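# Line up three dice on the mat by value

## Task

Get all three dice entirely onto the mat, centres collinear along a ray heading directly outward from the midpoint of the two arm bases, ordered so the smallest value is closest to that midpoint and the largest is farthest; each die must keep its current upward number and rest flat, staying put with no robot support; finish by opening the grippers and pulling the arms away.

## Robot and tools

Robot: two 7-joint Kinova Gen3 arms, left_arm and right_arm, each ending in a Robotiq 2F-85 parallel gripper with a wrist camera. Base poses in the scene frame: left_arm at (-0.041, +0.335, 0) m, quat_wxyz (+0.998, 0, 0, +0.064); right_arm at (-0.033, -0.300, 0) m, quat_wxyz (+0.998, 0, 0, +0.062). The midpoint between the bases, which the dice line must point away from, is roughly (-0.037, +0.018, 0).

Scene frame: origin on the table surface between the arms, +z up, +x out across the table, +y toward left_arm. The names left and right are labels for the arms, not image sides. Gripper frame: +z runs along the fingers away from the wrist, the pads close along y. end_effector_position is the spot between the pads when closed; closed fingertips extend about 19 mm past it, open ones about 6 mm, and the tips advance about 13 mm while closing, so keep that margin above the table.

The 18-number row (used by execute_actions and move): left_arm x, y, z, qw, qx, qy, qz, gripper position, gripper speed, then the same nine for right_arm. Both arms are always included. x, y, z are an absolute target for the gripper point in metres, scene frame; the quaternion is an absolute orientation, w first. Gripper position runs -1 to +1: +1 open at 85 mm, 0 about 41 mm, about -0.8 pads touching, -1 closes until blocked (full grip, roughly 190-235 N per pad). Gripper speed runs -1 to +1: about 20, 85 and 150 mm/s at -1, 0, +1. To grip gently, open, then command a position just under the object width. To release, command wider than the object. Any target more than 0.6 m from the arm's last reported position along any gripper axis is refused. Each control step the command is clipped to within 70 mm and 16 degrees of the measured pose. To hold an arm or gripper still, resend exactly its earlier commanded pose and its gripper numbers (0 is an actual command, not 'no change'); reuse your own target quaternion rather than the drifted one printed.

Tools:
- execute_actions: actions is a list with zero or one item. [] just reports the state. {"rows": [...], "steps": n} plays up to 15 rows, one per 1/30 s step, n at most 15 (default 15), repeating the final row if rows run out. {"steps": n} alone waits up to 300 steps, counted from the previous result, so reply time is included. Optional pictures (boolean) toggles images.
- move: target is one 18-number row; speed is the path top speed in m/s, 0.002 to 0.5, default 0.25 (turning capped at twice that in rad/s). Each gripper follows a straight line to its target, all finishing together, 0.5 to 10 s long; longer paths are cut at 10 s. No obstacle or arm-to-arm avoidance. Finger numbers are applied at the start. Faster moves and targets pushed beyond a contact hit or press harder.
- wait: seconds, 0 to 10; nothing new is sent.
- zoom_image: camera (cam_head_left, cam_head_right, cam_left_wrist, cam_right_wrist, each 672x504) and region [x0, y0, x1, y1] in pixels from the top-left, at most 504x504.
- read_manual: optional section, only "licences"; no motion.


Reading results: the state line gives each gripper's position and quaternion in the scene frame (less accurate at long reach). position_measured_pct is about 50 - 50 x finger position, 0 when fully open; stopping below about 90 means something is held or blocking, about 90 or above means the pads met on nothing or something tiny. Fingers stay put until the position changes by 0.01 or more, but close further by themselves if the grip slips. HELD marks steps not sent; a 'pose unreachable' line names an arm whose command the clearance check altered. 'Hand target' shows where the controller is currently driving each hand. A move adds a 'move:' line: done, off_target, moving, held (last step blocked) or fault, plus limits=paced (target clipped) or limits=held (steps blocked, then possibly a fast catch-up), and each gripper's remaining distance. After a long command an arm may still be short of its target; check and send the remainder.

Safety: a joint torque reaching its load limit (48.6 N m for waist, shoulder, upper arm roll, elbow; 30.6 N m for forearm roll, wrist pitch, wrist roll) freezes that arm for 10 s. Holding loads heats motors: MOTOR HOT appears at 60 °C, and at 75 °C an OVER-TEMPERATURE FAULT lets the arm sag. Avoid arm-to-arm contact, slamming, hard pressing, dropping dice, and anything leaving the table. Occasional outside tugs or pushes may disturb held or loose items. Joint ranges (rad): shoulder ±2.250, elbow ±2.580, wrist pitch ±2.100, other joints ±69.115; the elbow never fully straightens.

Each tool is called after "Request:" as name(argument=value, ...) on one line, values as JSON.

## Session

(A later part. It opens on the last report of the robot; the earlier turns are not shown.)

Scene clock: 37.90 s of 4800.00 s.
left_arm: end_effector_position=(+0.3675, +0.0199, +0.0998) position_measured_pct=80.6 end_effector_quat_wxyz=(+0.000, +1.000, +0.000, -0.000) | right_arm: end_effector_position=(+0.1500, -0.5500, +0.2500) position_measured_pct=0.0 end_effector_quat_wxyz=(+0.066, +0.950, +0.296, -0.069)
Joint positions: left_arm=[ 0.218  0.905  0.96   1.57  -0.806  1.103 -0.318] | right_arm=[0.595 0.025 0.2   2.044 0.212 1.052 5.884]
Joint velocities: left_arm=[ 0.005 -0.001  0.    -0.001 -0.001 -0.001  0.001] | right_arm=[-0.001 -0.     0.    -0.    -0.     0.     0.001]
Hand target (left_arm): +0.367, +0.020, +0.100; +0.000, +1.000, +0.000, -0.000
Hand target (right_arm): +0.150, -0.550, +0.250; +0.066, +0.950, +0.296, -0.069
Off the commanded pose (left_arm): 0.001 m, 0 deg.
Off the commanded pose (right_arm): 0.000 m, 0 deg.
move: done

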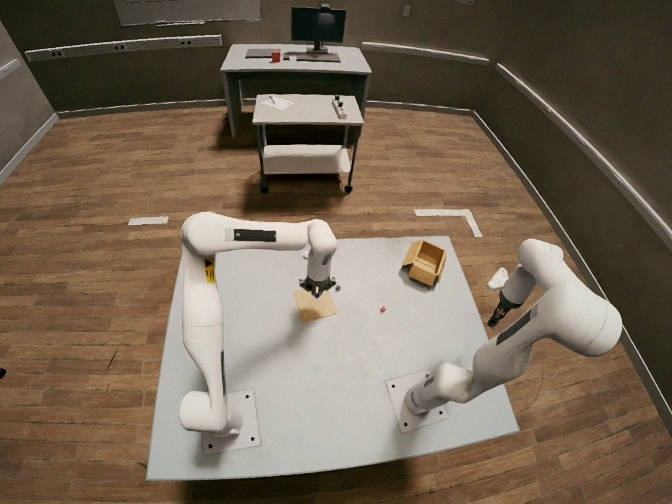

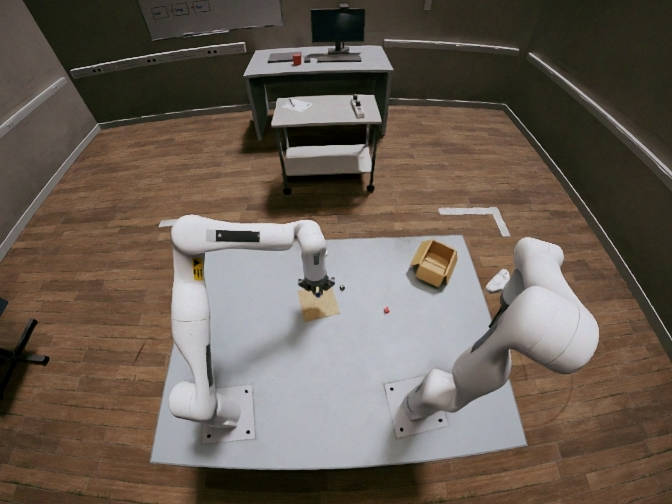

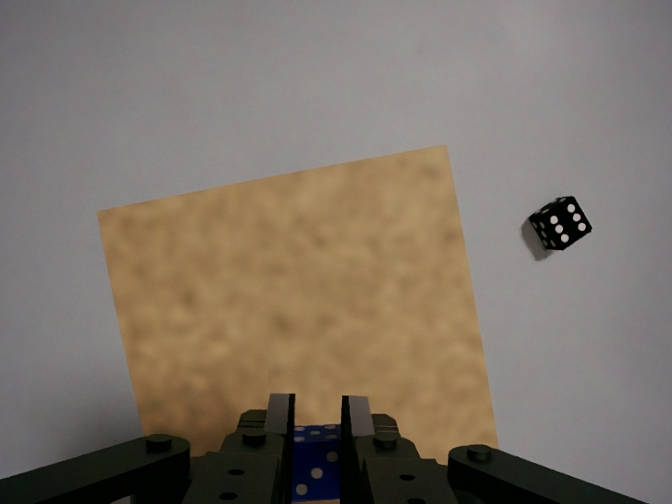

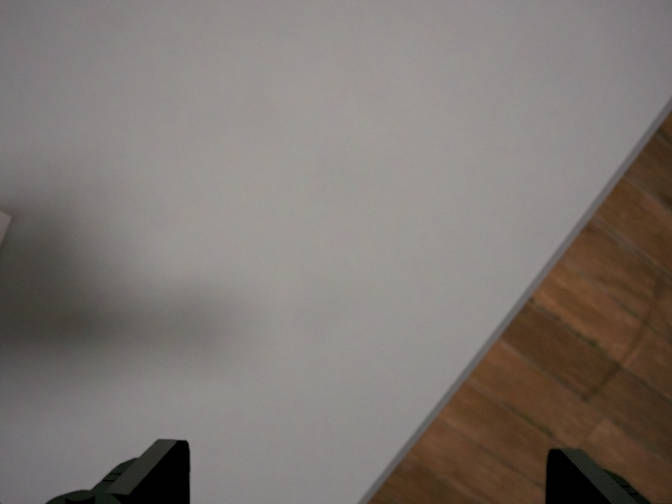

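Request:
move(target=[0.347,0.0195,0.024,0,1,0,0,-1,0,0.15,-0.55,0.25,0.066,0.95,0.296,-0.069,1,0], speed=0.08)

Request:
move(target=[0.347,0.0195,0.024,0,1,0,0,0.0,0,0.15,-0.55,0.25,0.066,0.95,0.296,-0.069,1,0])

Request:
move(target=[0.347,0.0195,0.12,0,1,0,0,1,0,0.15,-0.55,0.25,0.066,0.95,0.296,-0.069,1,0])

Request:
move(target=[0.30,-0.22,0.17,0,0.98,-0.199,0,1,0,0.15,-0.55,0.25,0.066,0.95,0.296,-0.069,1,0])

Scene clock: 44.20 s of 4800.00 s.
left_arm: end_effector_position=(+0.3481, +0.0193, +0.0263) position_measured_pct=80.6 end_effector_quat_wxyz=(+0.000, +1.000, +0.000, +0.002) | right_arm: end_effector_position=(+0.1500, -0.5500, +0.2500) position_measured_pct=0.0 end_effector_quat_wxyz=(+0.066, +0.950, +0.296, -0.069)
Joint positions: left_arm=[ 0.267  0.986  0.867  1.679 -0.919  0.93  -0.193] | right_arm=[0.595 0.025 0.2   2.044 0.212 1.052 5.884]
Joint velocities: left_arm=[ 0.003 -0.    -0.001  0.    -0.002  0.001 -0.   ] | right_arm=[ 0.002 -0.001 -0.    -0.001 -0.001  0.    -0.001]
Hand target (left_arm): +0.347, +0.020, +0.024; -0.000, +1.000, +0.000, +0.000
Hand target (right_arm): +0.150, -0.550, +0.250; +0.066, +0.950, +0.296, -0.069
Off the commanded pose (left_arm): 0.003 m, 0 deg.
Off the commanded pose (right_arm): 0.000 m, 0 deg.
After step 100, 1.73 s passed at rest.
move: done

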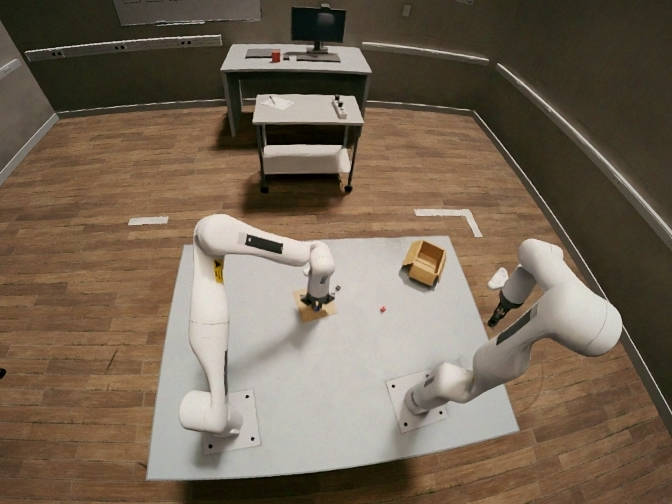

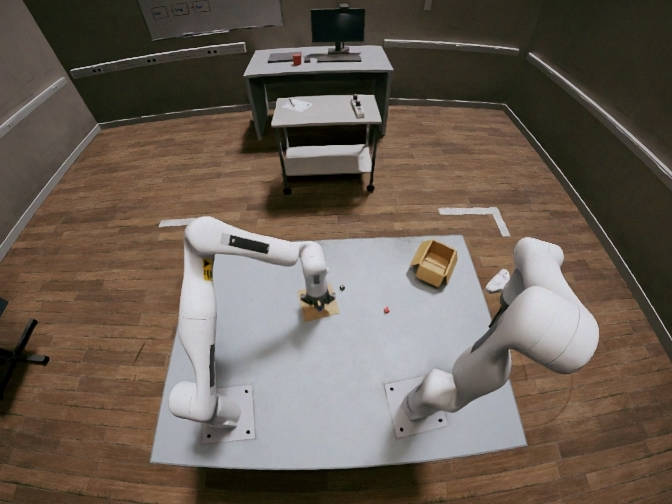

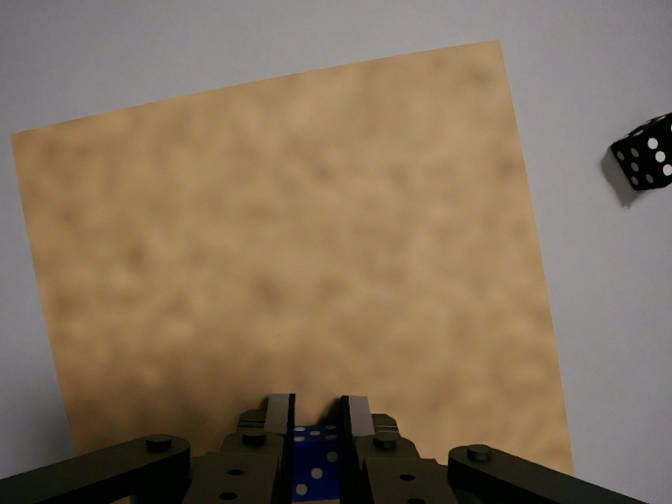

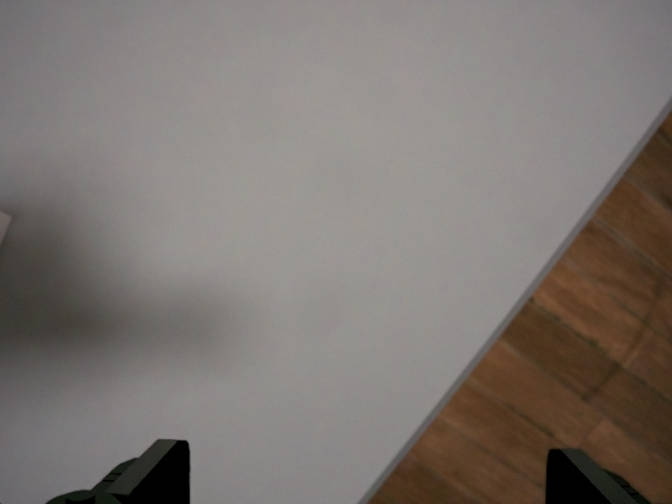

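Scene clock: 44.90 s of 4800.00 s.
left_arm: end_effector_position=(+0.3470, +0.0195, +0.0240) position_measured_pct=50.0 end_effector_quat_wxyz=(+0.000, +1.000, +0.000, +0.000) | right_arm: end_effector_position=(+0.1500, -0.5500, +0.2500) position_measured_pct=0.0 end_effector_quat_wxyz=(+0.066, +0.950, +0.296, -0.069)
Joint positions: left_arm=[ 0.268  0.991  0.865  1.68  -0.919  0.929 -0.193] | right_arm=[0.595 0.025 0.2   2.044 0.212 1.052 5.884]
Joint velocities: left_arm=[-0.     0.001  0.001 -0.    -0.001 -0.001  0.001] | right_arm=[ 0.001 -0.001  0.     0.    -0.001 -0.    -0.001]
Hand target (left_arm): +0.347, +0.019, +0.024; +0.000, +1.000, -0.000, -0.000
Hand target (right_arm): +0.150, -0.550, +0.250; +0.066, +0.950, +0.296, -0.069
Off the commanded pose (left_arm): 0.000 m, 0 deg.
Off the commanded pose (right_arm): 0.000 m, 0 deg.
move: done

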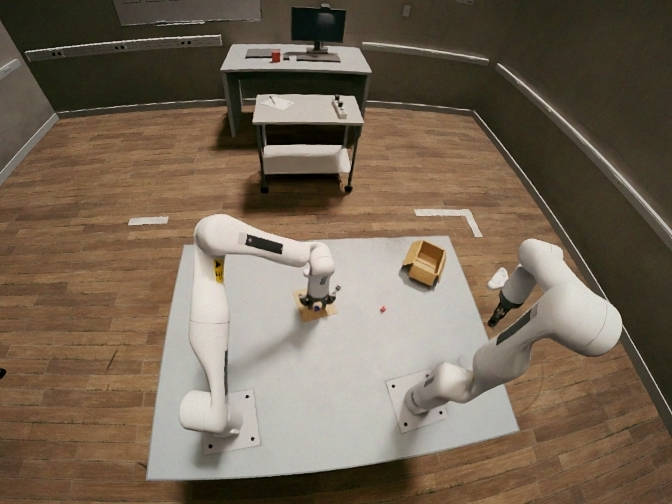

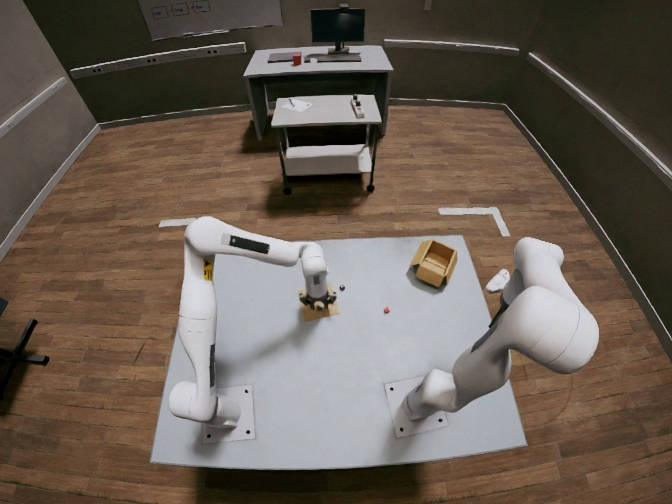

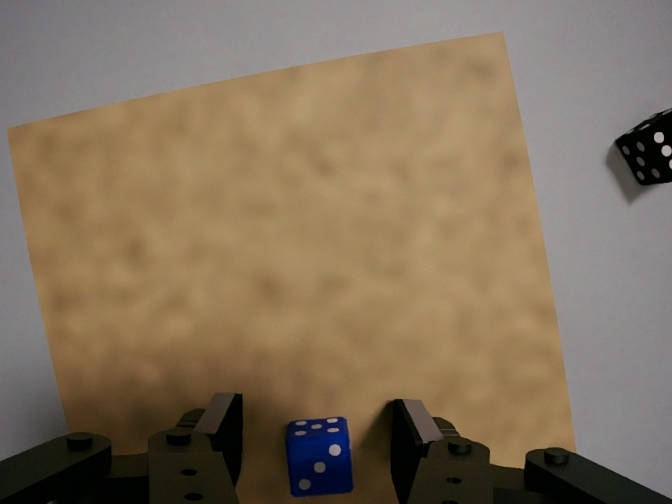

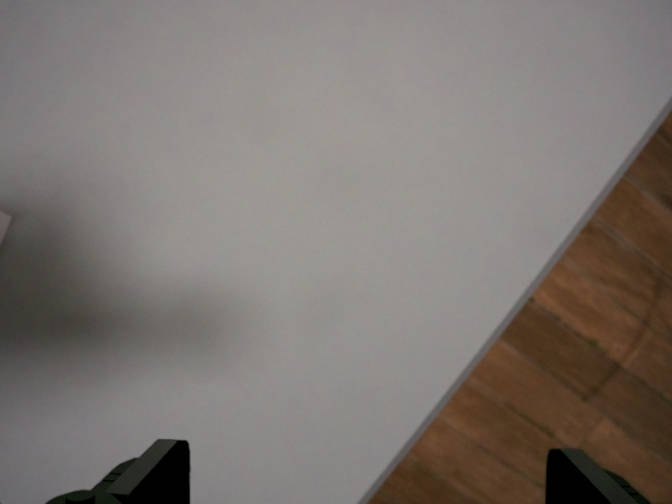

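Scene clock: 45.83 s of 4800.00 s.
left_arm: end_effector_position=(+0.3468, +0.0193, +0.1198) position_measured_pct=0.0 end_effector_quat_wxyz=(+0.000, +1.000, -0.000, -0.000) | right_arm: end_effector_position=(+0.1500, -0.5500, +0.2500) position_measured_pct=0.0 end_effector_quat_wxyz=(+0.066, +0.950, +0.296, -0.069)
Joint positions: left_arm=[ 0.214  0.851  0.984  1.61  -0.773  1.113 -0.296] | right_arm=[0.595 0.025 0.2   2.044 0.212 1.052 5.884]
Joint velocities: left_arm=[-0.001 -0.001 -0.     0.001  0.001 -0.     0.   ] | right_arm=[-0.    -0.001  0.001 -0.001 -0.003  0.    -0.   ]
Hand target (left_arm): +0.347, +0.019, +0.120; +0.000, +1.000, -0.000, -0.000
Hand target (right_arm): +0.150, -0.550, +0.250; +0.066, +0.950, +0.296, -0.069
Off the commanded pose (left_arm): 0.000 m, 0 deg.
Off the commanded pose (right_arm): 0.000 m, 0 deg.
move: done

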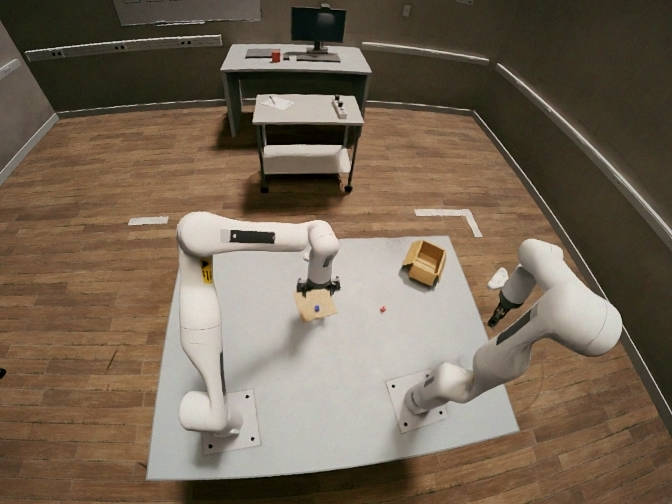

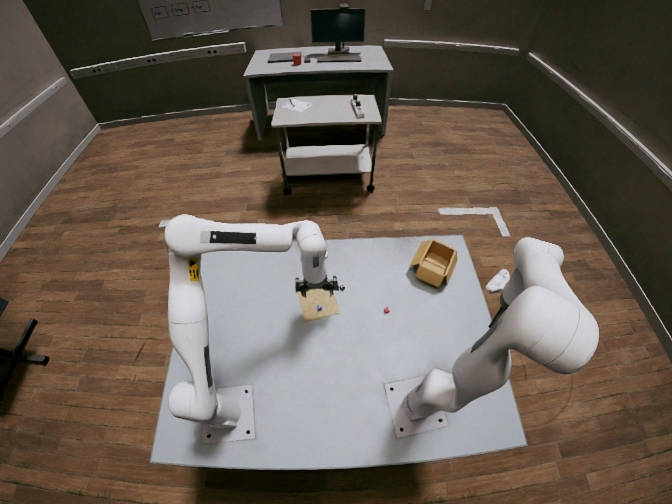

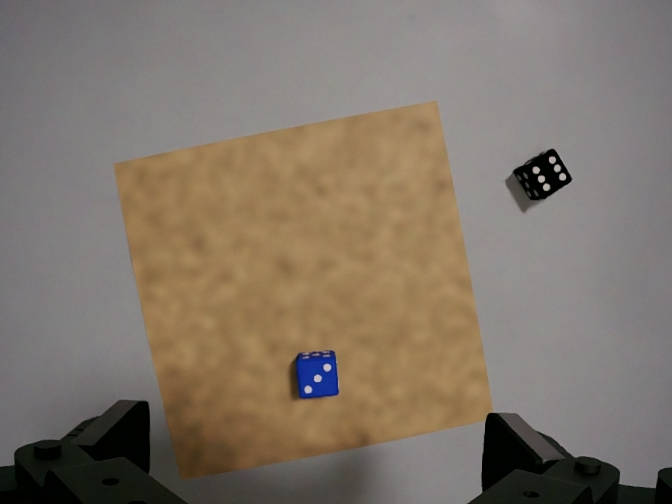

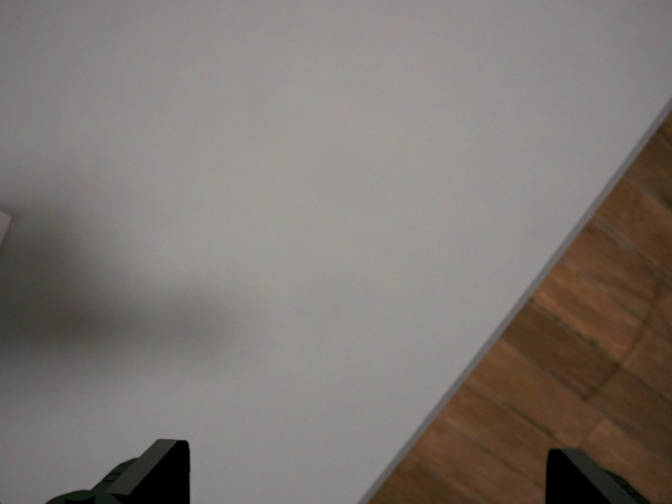

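Scene clock: 47.37 s of 4800.00 s.
left_arm: end_effector_position=(+0.3017, -0.2200, +0.1708) position_measured_pct=0.0 end_effector_quat_wxyz=(+0.000, +0.980, -0.199, +0.001) | right_arm: end_effector_position=(+0.1500, -0.5500, +0.2500) position_measured_pct=0.0 end_effector_quat_wxyz=(+0.066, +0.950, +0.296, -0.069)
Joint positions: left_arm=[ 0.818  1.087  0.996  0.806 -0.839  1.545 -0.631] | right_arm=[0.595 0.025 0.2   2.044 0.212 1.052 5.884]
Joint velocities: left_arm=[ 0.014  0.008 -0.    -0.006  0.001  0.    -0.   ] | right_arm=[-0.     0.002  0.    -0.     0.001 -0.     0.   ]
Hand target (left_arm): +0.301, -0.220, +0.170; +0.000, +0.980, -0.200, +0.000
Hand target (right_arm): +0.150, -0.550, +0.250; +0.066, +0.950, +0.296, -0.069
Off the commanded pose (left_arm): 0.002 m, 0 deg.
Off the commanded pose (right_arm): 0.000 m, 0 deg.
move: done

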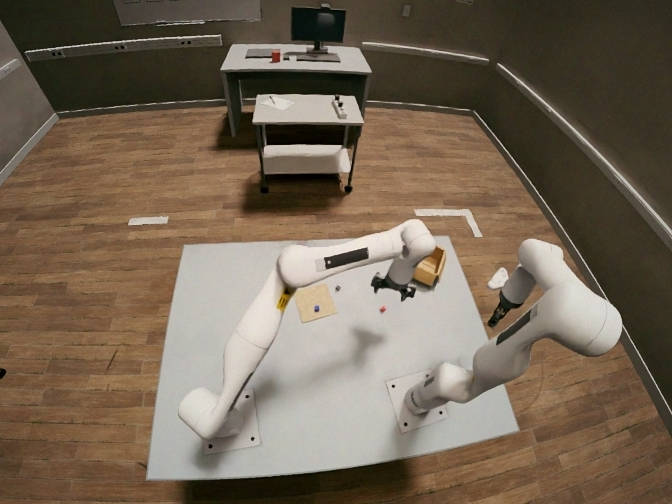

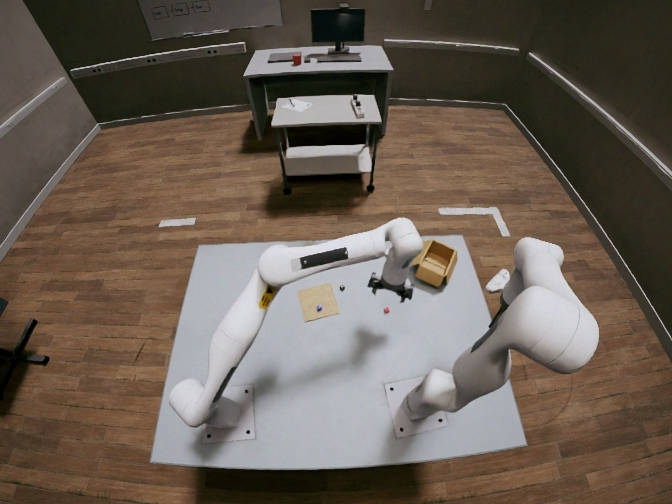

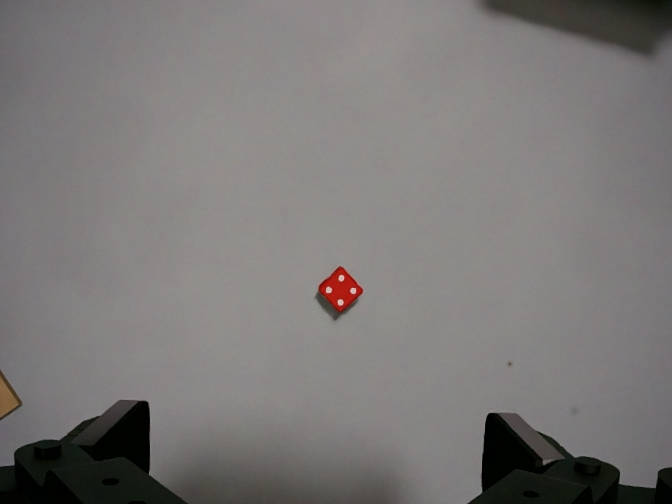

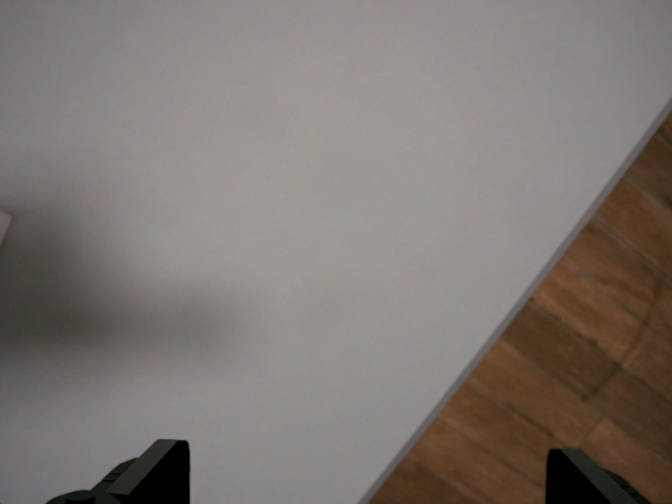

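Request:
move(target=[0.324,-0.241,0.022,0,0.982,0.191,0,1,0,0.15,-0.55,0.25,0.066,0.95,0.296,-0.069,1,0], speed=0.15)

Scene clock: 54.93 s of 4800.00 s.
left_arm: end_effector_position=(+0.3242, -0.2410, +0.0222) position_measured_pct=0.0 end_effector_quat_wxyz=(+0.000, +0.982, +0.191, -0.000) | right_arm: end_effector_position=(+0.1500, -0.5500, +0.2500) position_measured_pct=0.0 end_effector_quat_wxyz=(+0.066, +0.950, +0.296, -0.069)
Joint positions: left_arm=[ 0.861  1.28   0.82   0.783 -0.811  1.31   0.111] | right_arm=[0.595 0.025 0.2   2.044 0.212 1.052 5.884]
Joint velocities: left_arm=[ 0.002  0.001  0.001 -0.001  0.    -0.     0.001] | right_arm=[-0.002  0.001 -0.001  0.     0.001  0.    -0.002]
Hand target (left_arm): +0.324, -0.241, +0.022; +0.000, +0.982, +0.191, -0.000
Hand target (right_arm): +0.150, -0.550, +0.250; +0.066, +0.950, +0.296, -0.069
Off the commanded pose (left_arm): 0.000 m, 0 deg.
Off the commanded pose (right_arm): 0.000 m, 0 deg.
After step 90, 1.67 s passed at rest.
move: done

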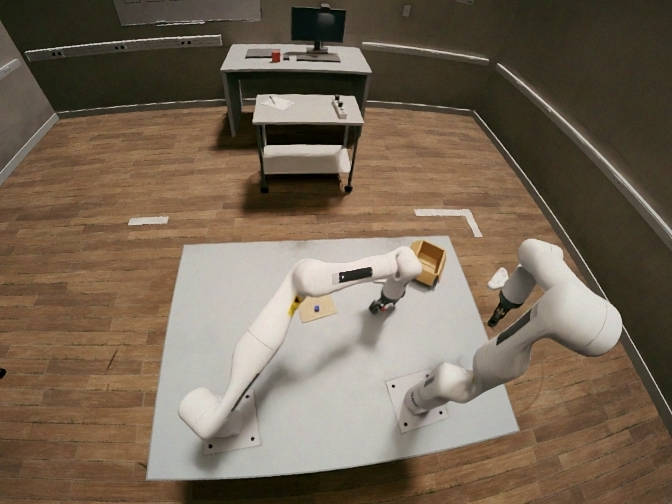

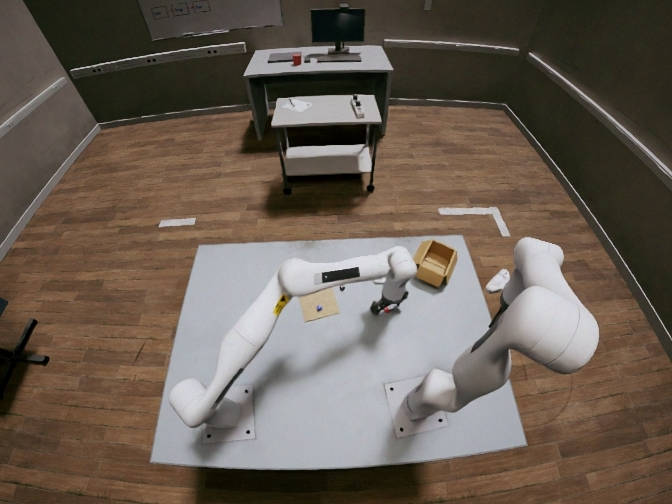

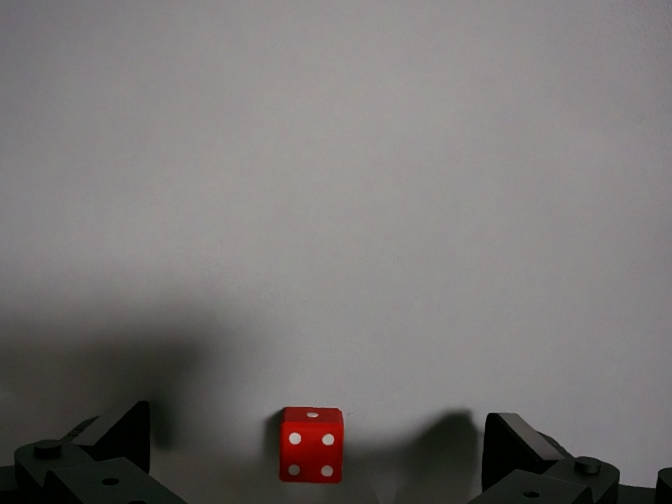

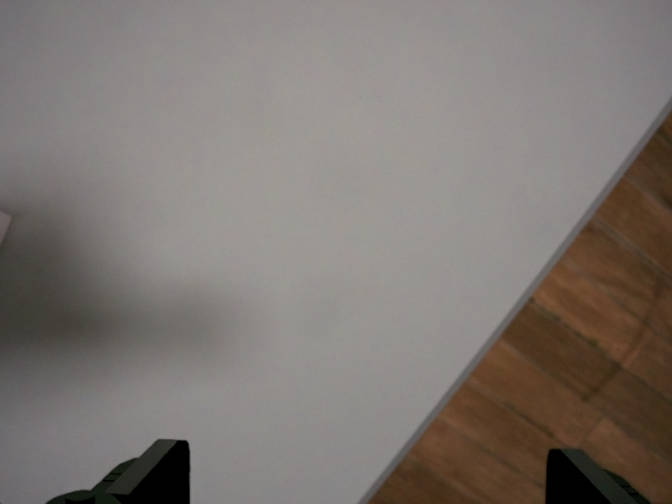

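Request:
move(target=[0.324,-0.241,0.022,0,0.982,0.191,0,-1,0,0.15,-0.55,0.25,0.066,0.95,0.296,-0.069,1,0])

Request:
move(target=[0.380,0.0197,0.10,0,1,0,0,-1,0,0.15,-0.55,0.25,0.066,0.95,0.296,-0.069,1,0])

Request:
move(target=[0.380,0.0197,0.026,0,1,0,0,-1,0,0.15,-0.55,0.25,0.066,0.95,0.296,-0.069,1,0], speed=0.08)

Request:
move(target=[0.380,0.0197,0.026,0,1,0,0,0,0,0.15,-0.55,0.25,0.066,0.95,0.296,-0.069,1,0])

Request:
move(target=[0.380,-0.03,0.17,0,1,0,0,1,0,0.15,-0.55,0.25,0.066,0.95,0.296,-0.069,1,0])

Scene clock: 60.27 s of 4800.00 s.
left_arm: end_effector_position=(+0.3241, -0.2411, +0.0224) position_measured_pct=79.8 end_effector_quat_wxyz=(+0.000, +0.982, +0.191, +0.000) | right_arm: end_effector_position=(+0.1500, -0.5500, +0.2500) position_measured_pct=0.0 end_effector_quat_wxyz=(+0.066, +0.950, +0.296, -0.069)
Joint positions: left_arm=[ 0.861  1.279  0.82   0.783 -0.811  1.31   0.11 ] | right_arm=[0.595 0.025 0.2   2.044 0.212 1.052 5.884]
Joint velocities: left_arm=[-0.001  0.    -0.001  0.     0.001  0.    -0.   ] | right_arm=[-0.002  0.    -0.     0.001 -0.001 -0.    -0.001]
Hand target (left_arm): +0.324, -0.241, +0.022; -0.000, +0.982, +0.191, +0.000
Hand target (right_arm): +0.150, -0.550, +0.250; +0.066, +0.950, +0.296, -0.069
Off the commanded pose (left_arm): 0.000 m, 0 deg.
Off the commanded pose (right_arm): 0.000 m, 0 deg.
After step 90, 1.13 s passed at rest.
move: done

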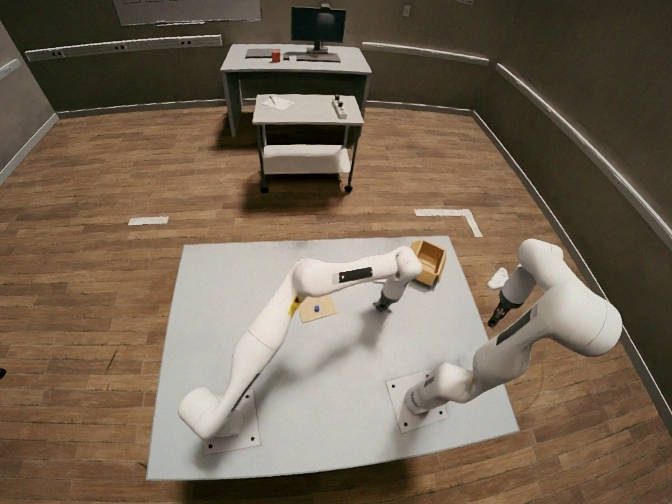

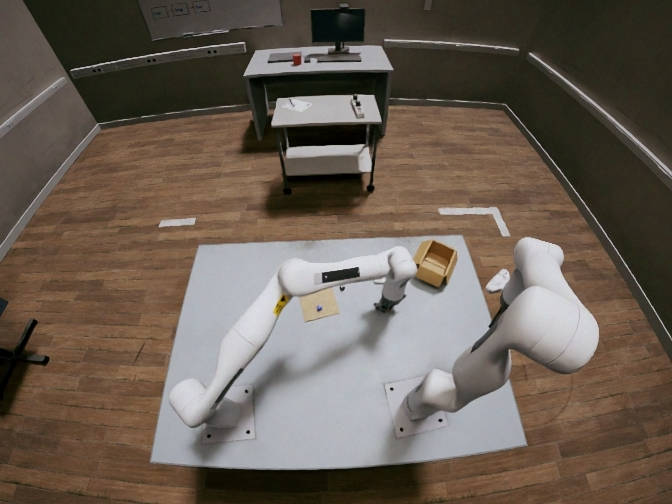

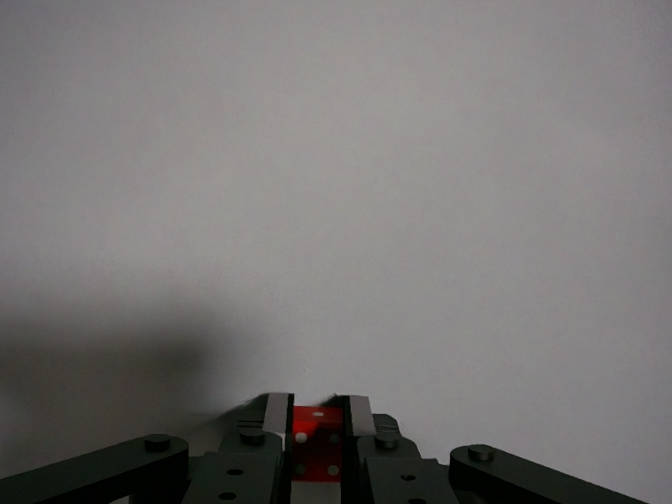

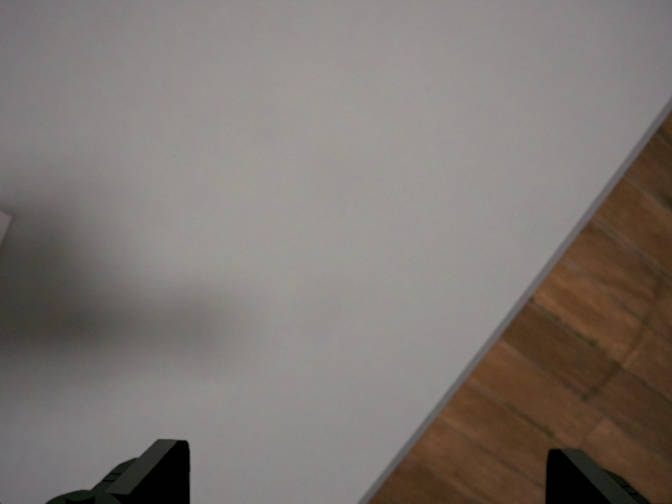

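Scene clock: 61.93 s of 4800.00 s.
left_arm: end_effector_position=(+0.3788, +0.0199, +0.0996) position_measured_pct=79.8 end_effector_quat_wxyz=(-0.000, +1.000, +0.000, -0.000) | right_arm: end_effector_position=(+0.1500, -0.5500, +0.2500) position_measured_pct=0.0 end_effector_quat_wxyz=(+0.066, +0.950, +0.296, -0.069)
Joint positions: left_arm=[ 0.215  0.924  0.964  1.534 -0.813  1.124 -0.339] | right_arm=[0.595 0.025 0.2   2.044 0.212 1.052 5.884]
Joint velocities: left_arm=[-0.003 -0.003 -0.     0.     0.001 -0.002 -0.   ] | right_arm=[ 0.001 -0.002 -0.     0.001 -0.001 -0.    -0.   ]
Hand target (left_arm): +0.379, +0.020, +0.100; -0.000, +1.000, +0.000, -0.000
Hand target (right_arm): +0.150, -0.550, +0.250; +0.066, +0.950, +0.296, -0.069
Off the commanded pose (left_arm): 0.001 m, 0 deg.
Off the commanded pose (right_arm): 0.000 m, 0 deg.
move: done

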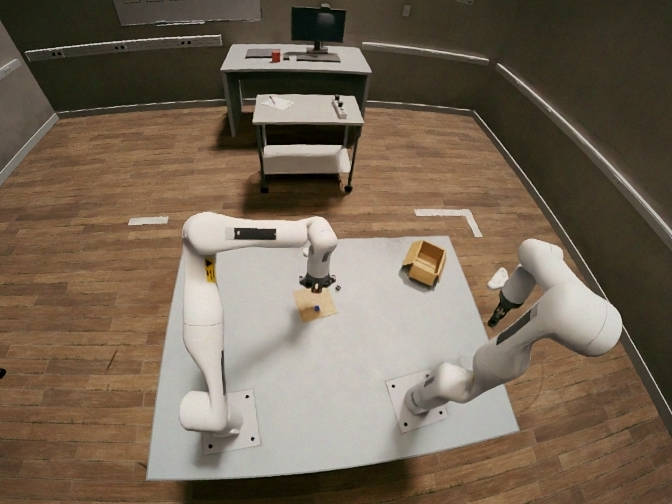

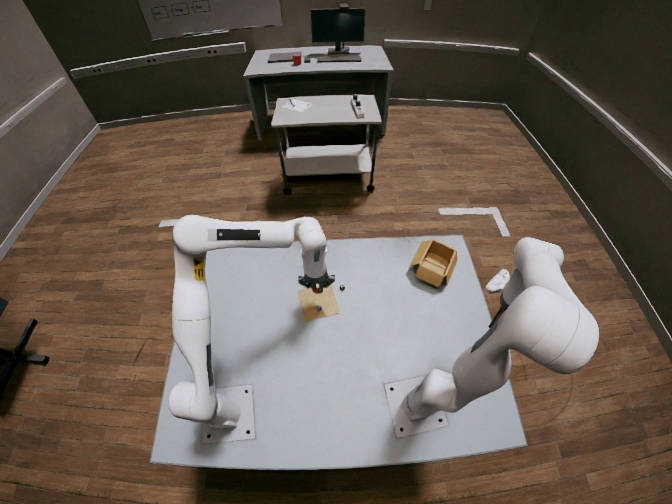

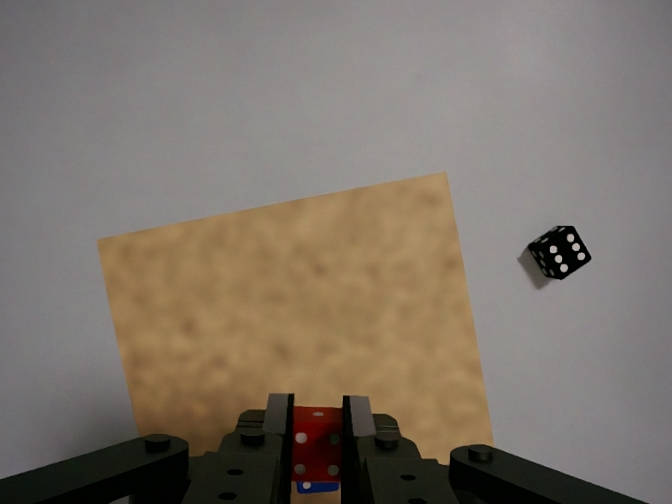

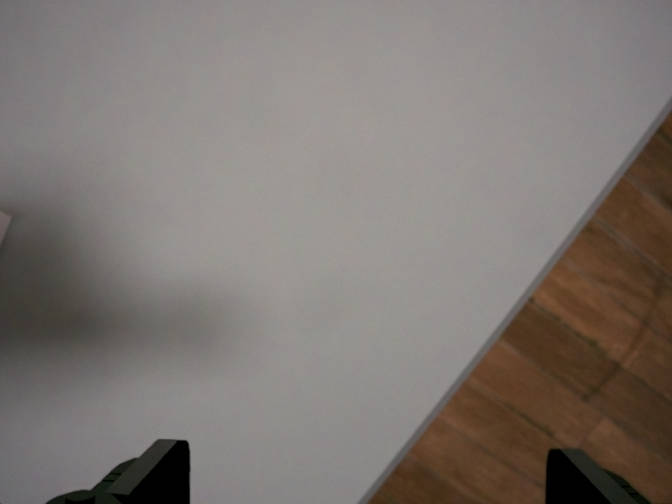

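Scene clock: 63.13 s of 4800.00 s.
left_arm: end_effector_position=(+0.3802, +0.0199, +0.0262) position_measured_pct=79.8 end_effector_quat_wxyz=(-0.000, +1.000, +0.000, +0.000) | right_arm: end_effector_position=(+0.1500, -0.5500, +0.2500) position_measured_pct=0.0 end_effector_quat_wxyz=(+0.066, +0.950, +0.296, -0.069)
Joint positions: left_arm=[ 0.247  1.029  0.88   1.579 -0.912  0.989 -0.275] | right_arm=[0.595 0.025 0.2   2.044 0.212 1.052 5.884]
Joint velocities: left_arm=[ 0.002  0.001 -0.002  0.     0.001 -0.     0.001] | right_arm=[-0.    -0.    -0.    -0.001  0.001  0.    -0.   ]
Hand target (left_arm): +0.380, +0.020, +0.026; -0.000, +1.000, +0.000, +0.000
Hand target (right_arm): +0.150, -0.550, +0.250; +0.066, +0.950, +0.296, -0.069
Off the commanded pose (left_arm): 0.000 m, 0 deg.
Off the commanded pose (right_arm): 0.000 m, 0 deg.
move: done

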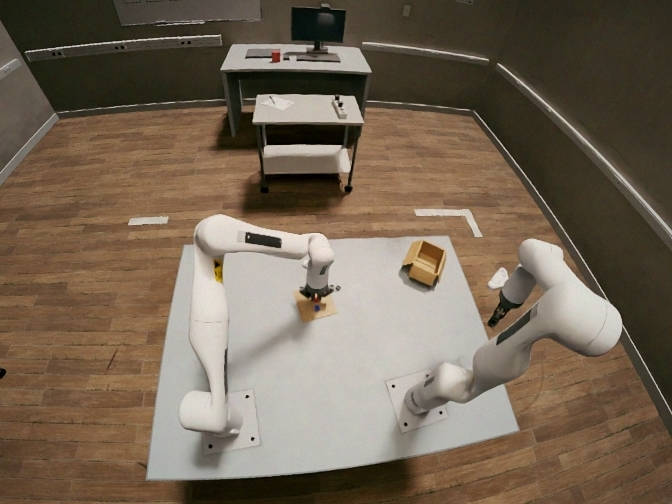

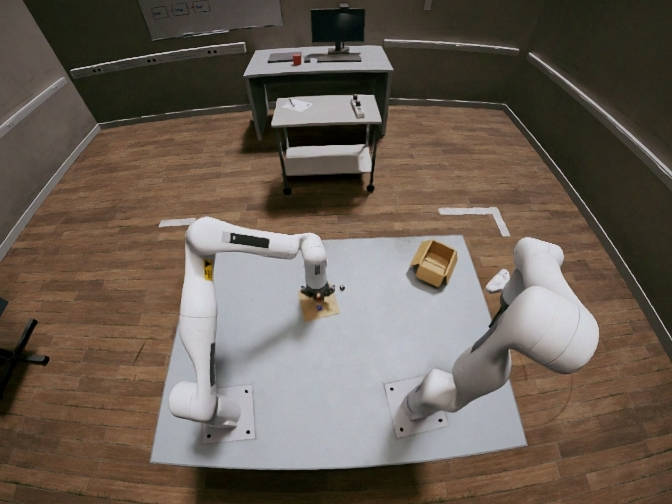

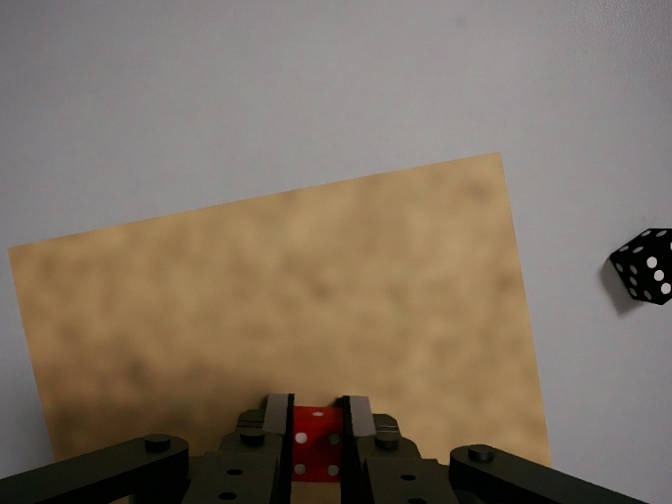

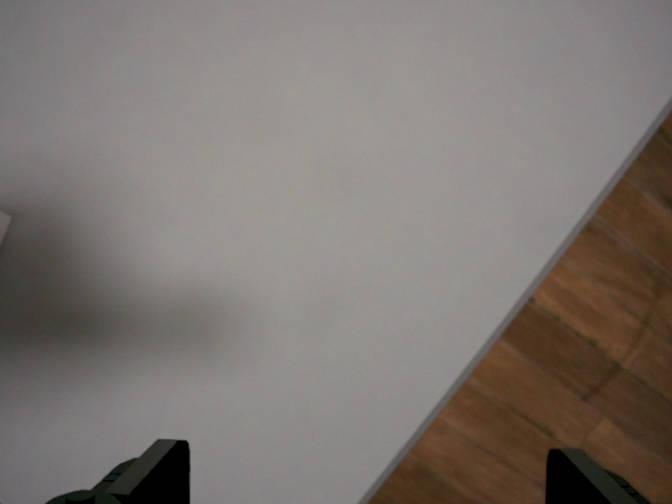

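Scene clock: 63.83 s of 4800.00 s.
left_arm: end_effector_position=(+0.3800, +0.0197, +0.0260) position_measured_pct=50.0 end_effector_quat_wxyz=(+0.000, +1.000, +0.000, +0.000) | right_arm: end_effector_position=(+0.1500, -0.5500, +0.2500) position_measured_pct=0.0 end_effector_quat_wxyz=(+0.066, +0.950, +0.296, -0.069)
Joint positions: left_arm=[ 0.248  1.029  0.88   1.579 -0.912  0.989 -0.275] | right_arm=[0.595 0.025 0.2   2.044 0.212 1.052 5.884]
Joint velocities: left_arm=[-0.     0.001  0.    -0.    -0.001  0.001  0.001] | right_arm=[-0.001 -0.001  0.001  0.    -0.001 -0.     0.001]
Hand target (left_arm): +0.380, +0.020, +0.026; -0.000, +1.000, -0.000, +0.000
Hand target (right_arm): +0.150, -0.550, +0.250; +0.066, +0.950, +0.296, -0.069
Off the commanded pose (left_arm): 0.000 m, 0 deg.
Off the commanded pose (right_arm): 0.000 m, 0 deg.
move: done

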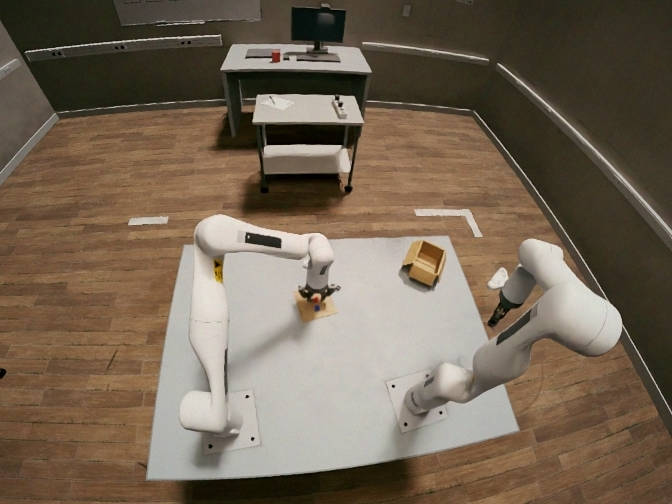

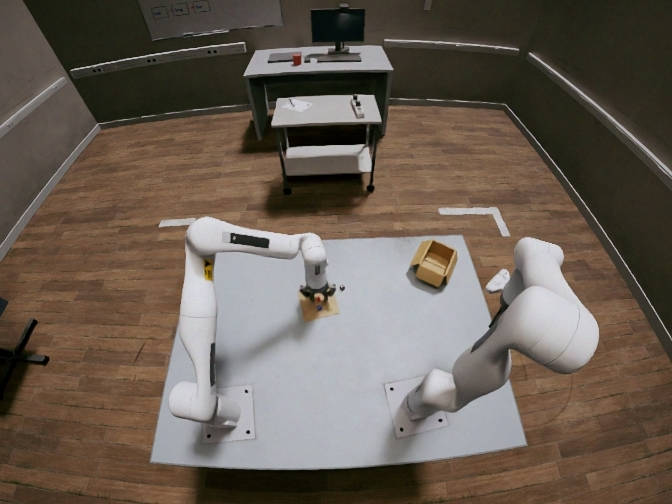

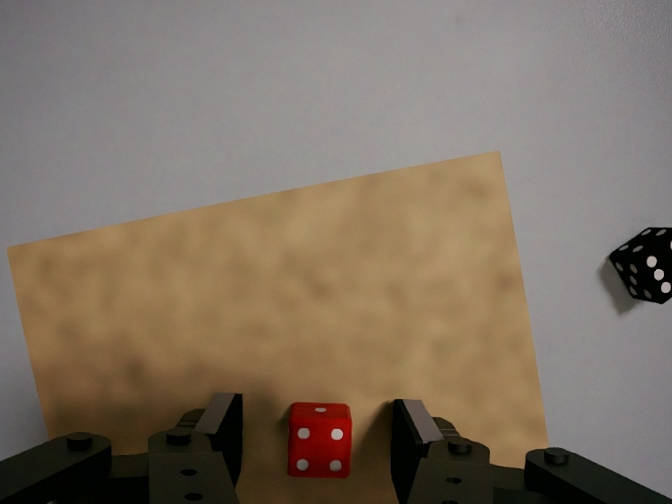

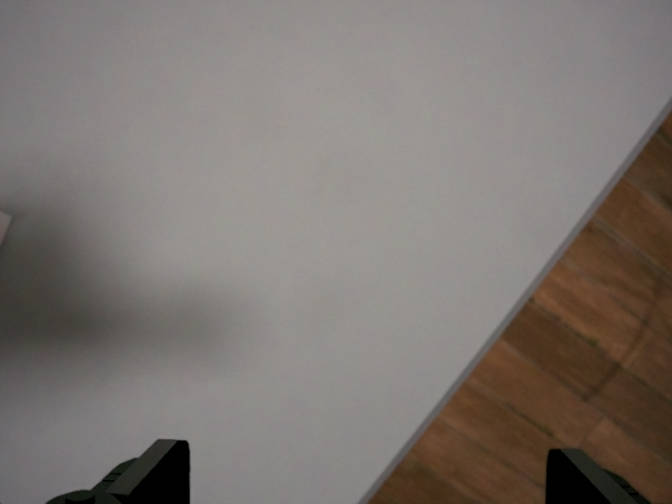

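Scene clock: 64.87 s of 4800.00 s.
left_arm: end_effector_position=(+0.3802, -0.0300, +0.1699) position_measured_pct=0.0 end_effector_quat_wxyz=(+0.000, +1.000, -0.000, -0.000) | right_arm: end_effector_position=(+0.1500, -0.5500, +0.2500) position_measured_pct=0.0 end_effector_quat_wxyz=(+0.066, +0.950, +0.296, -0.069)
Joint positions: left_arm=[ 0.325  0.89   1.002  1.314 -0.741  1.324 -0.376] | right_arm=[0.595 0.025 0.2   2.044 0.212 1.052 5.884]
Joint velocities: left_arm=[ 0.004  0.001  0.004 -0.002 -0.002  0.001  0.   ] | right_arm=[ 0.     0.    -0.     0.001  0.     0.    -0.   ]
Hand target (left_arm): +0.380, -0.030, +0.170; +0.000, +1.000, -0.000, -0.000
Hand target (right_arm): +0.150, -0.550, +0.250; +0.066, +0.950, +0.296, -0.069
Off the commanded pose (left_arm): 0.000 m, 0 deg.
Off the commanded pose (right_arm): 0.000 m, 0 deg.
move: done

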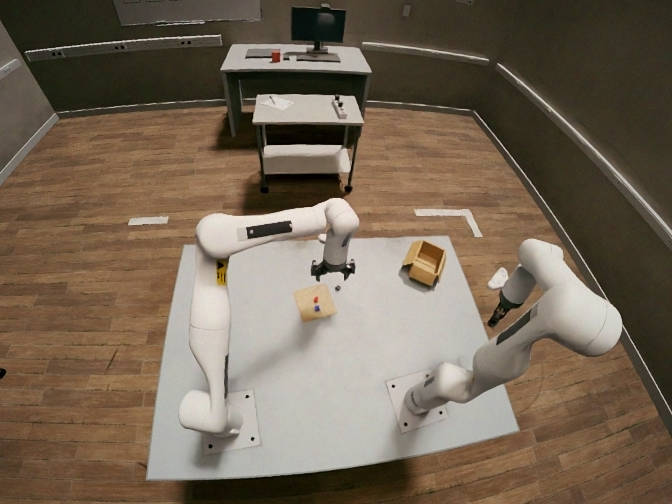

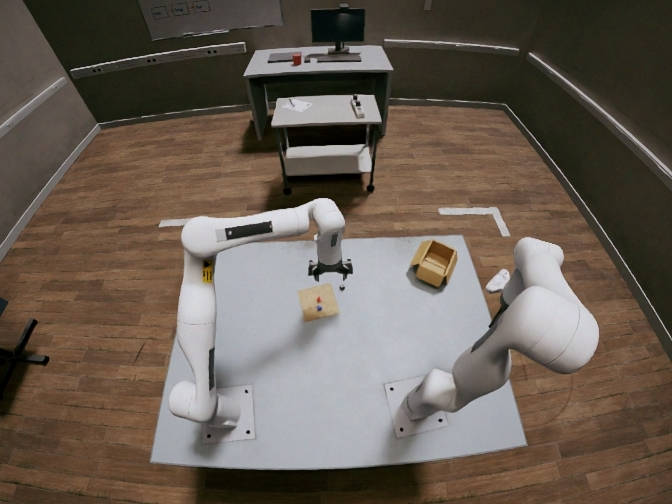

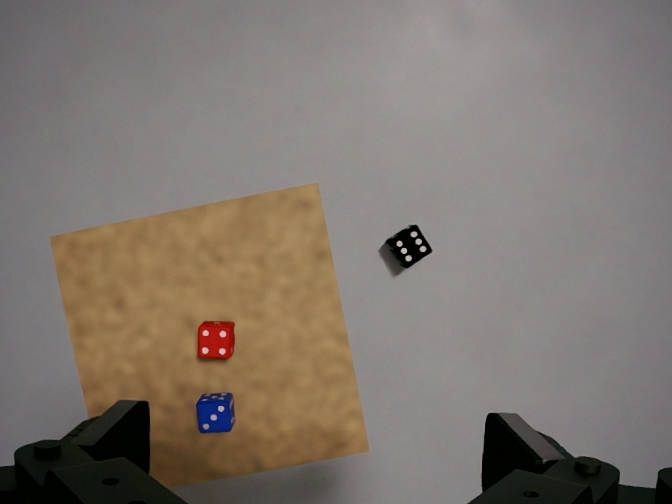

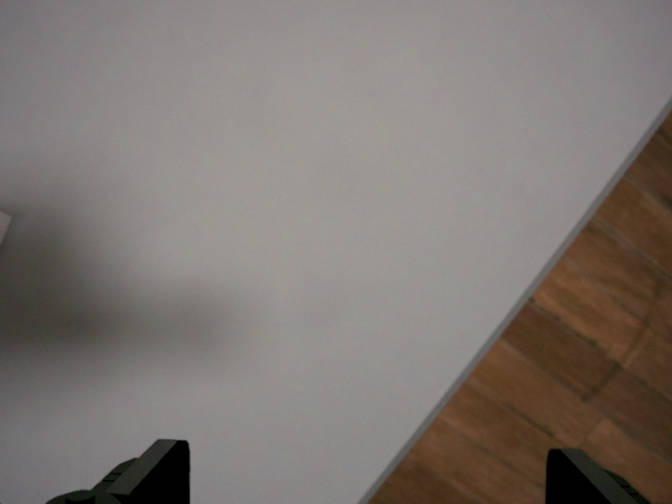

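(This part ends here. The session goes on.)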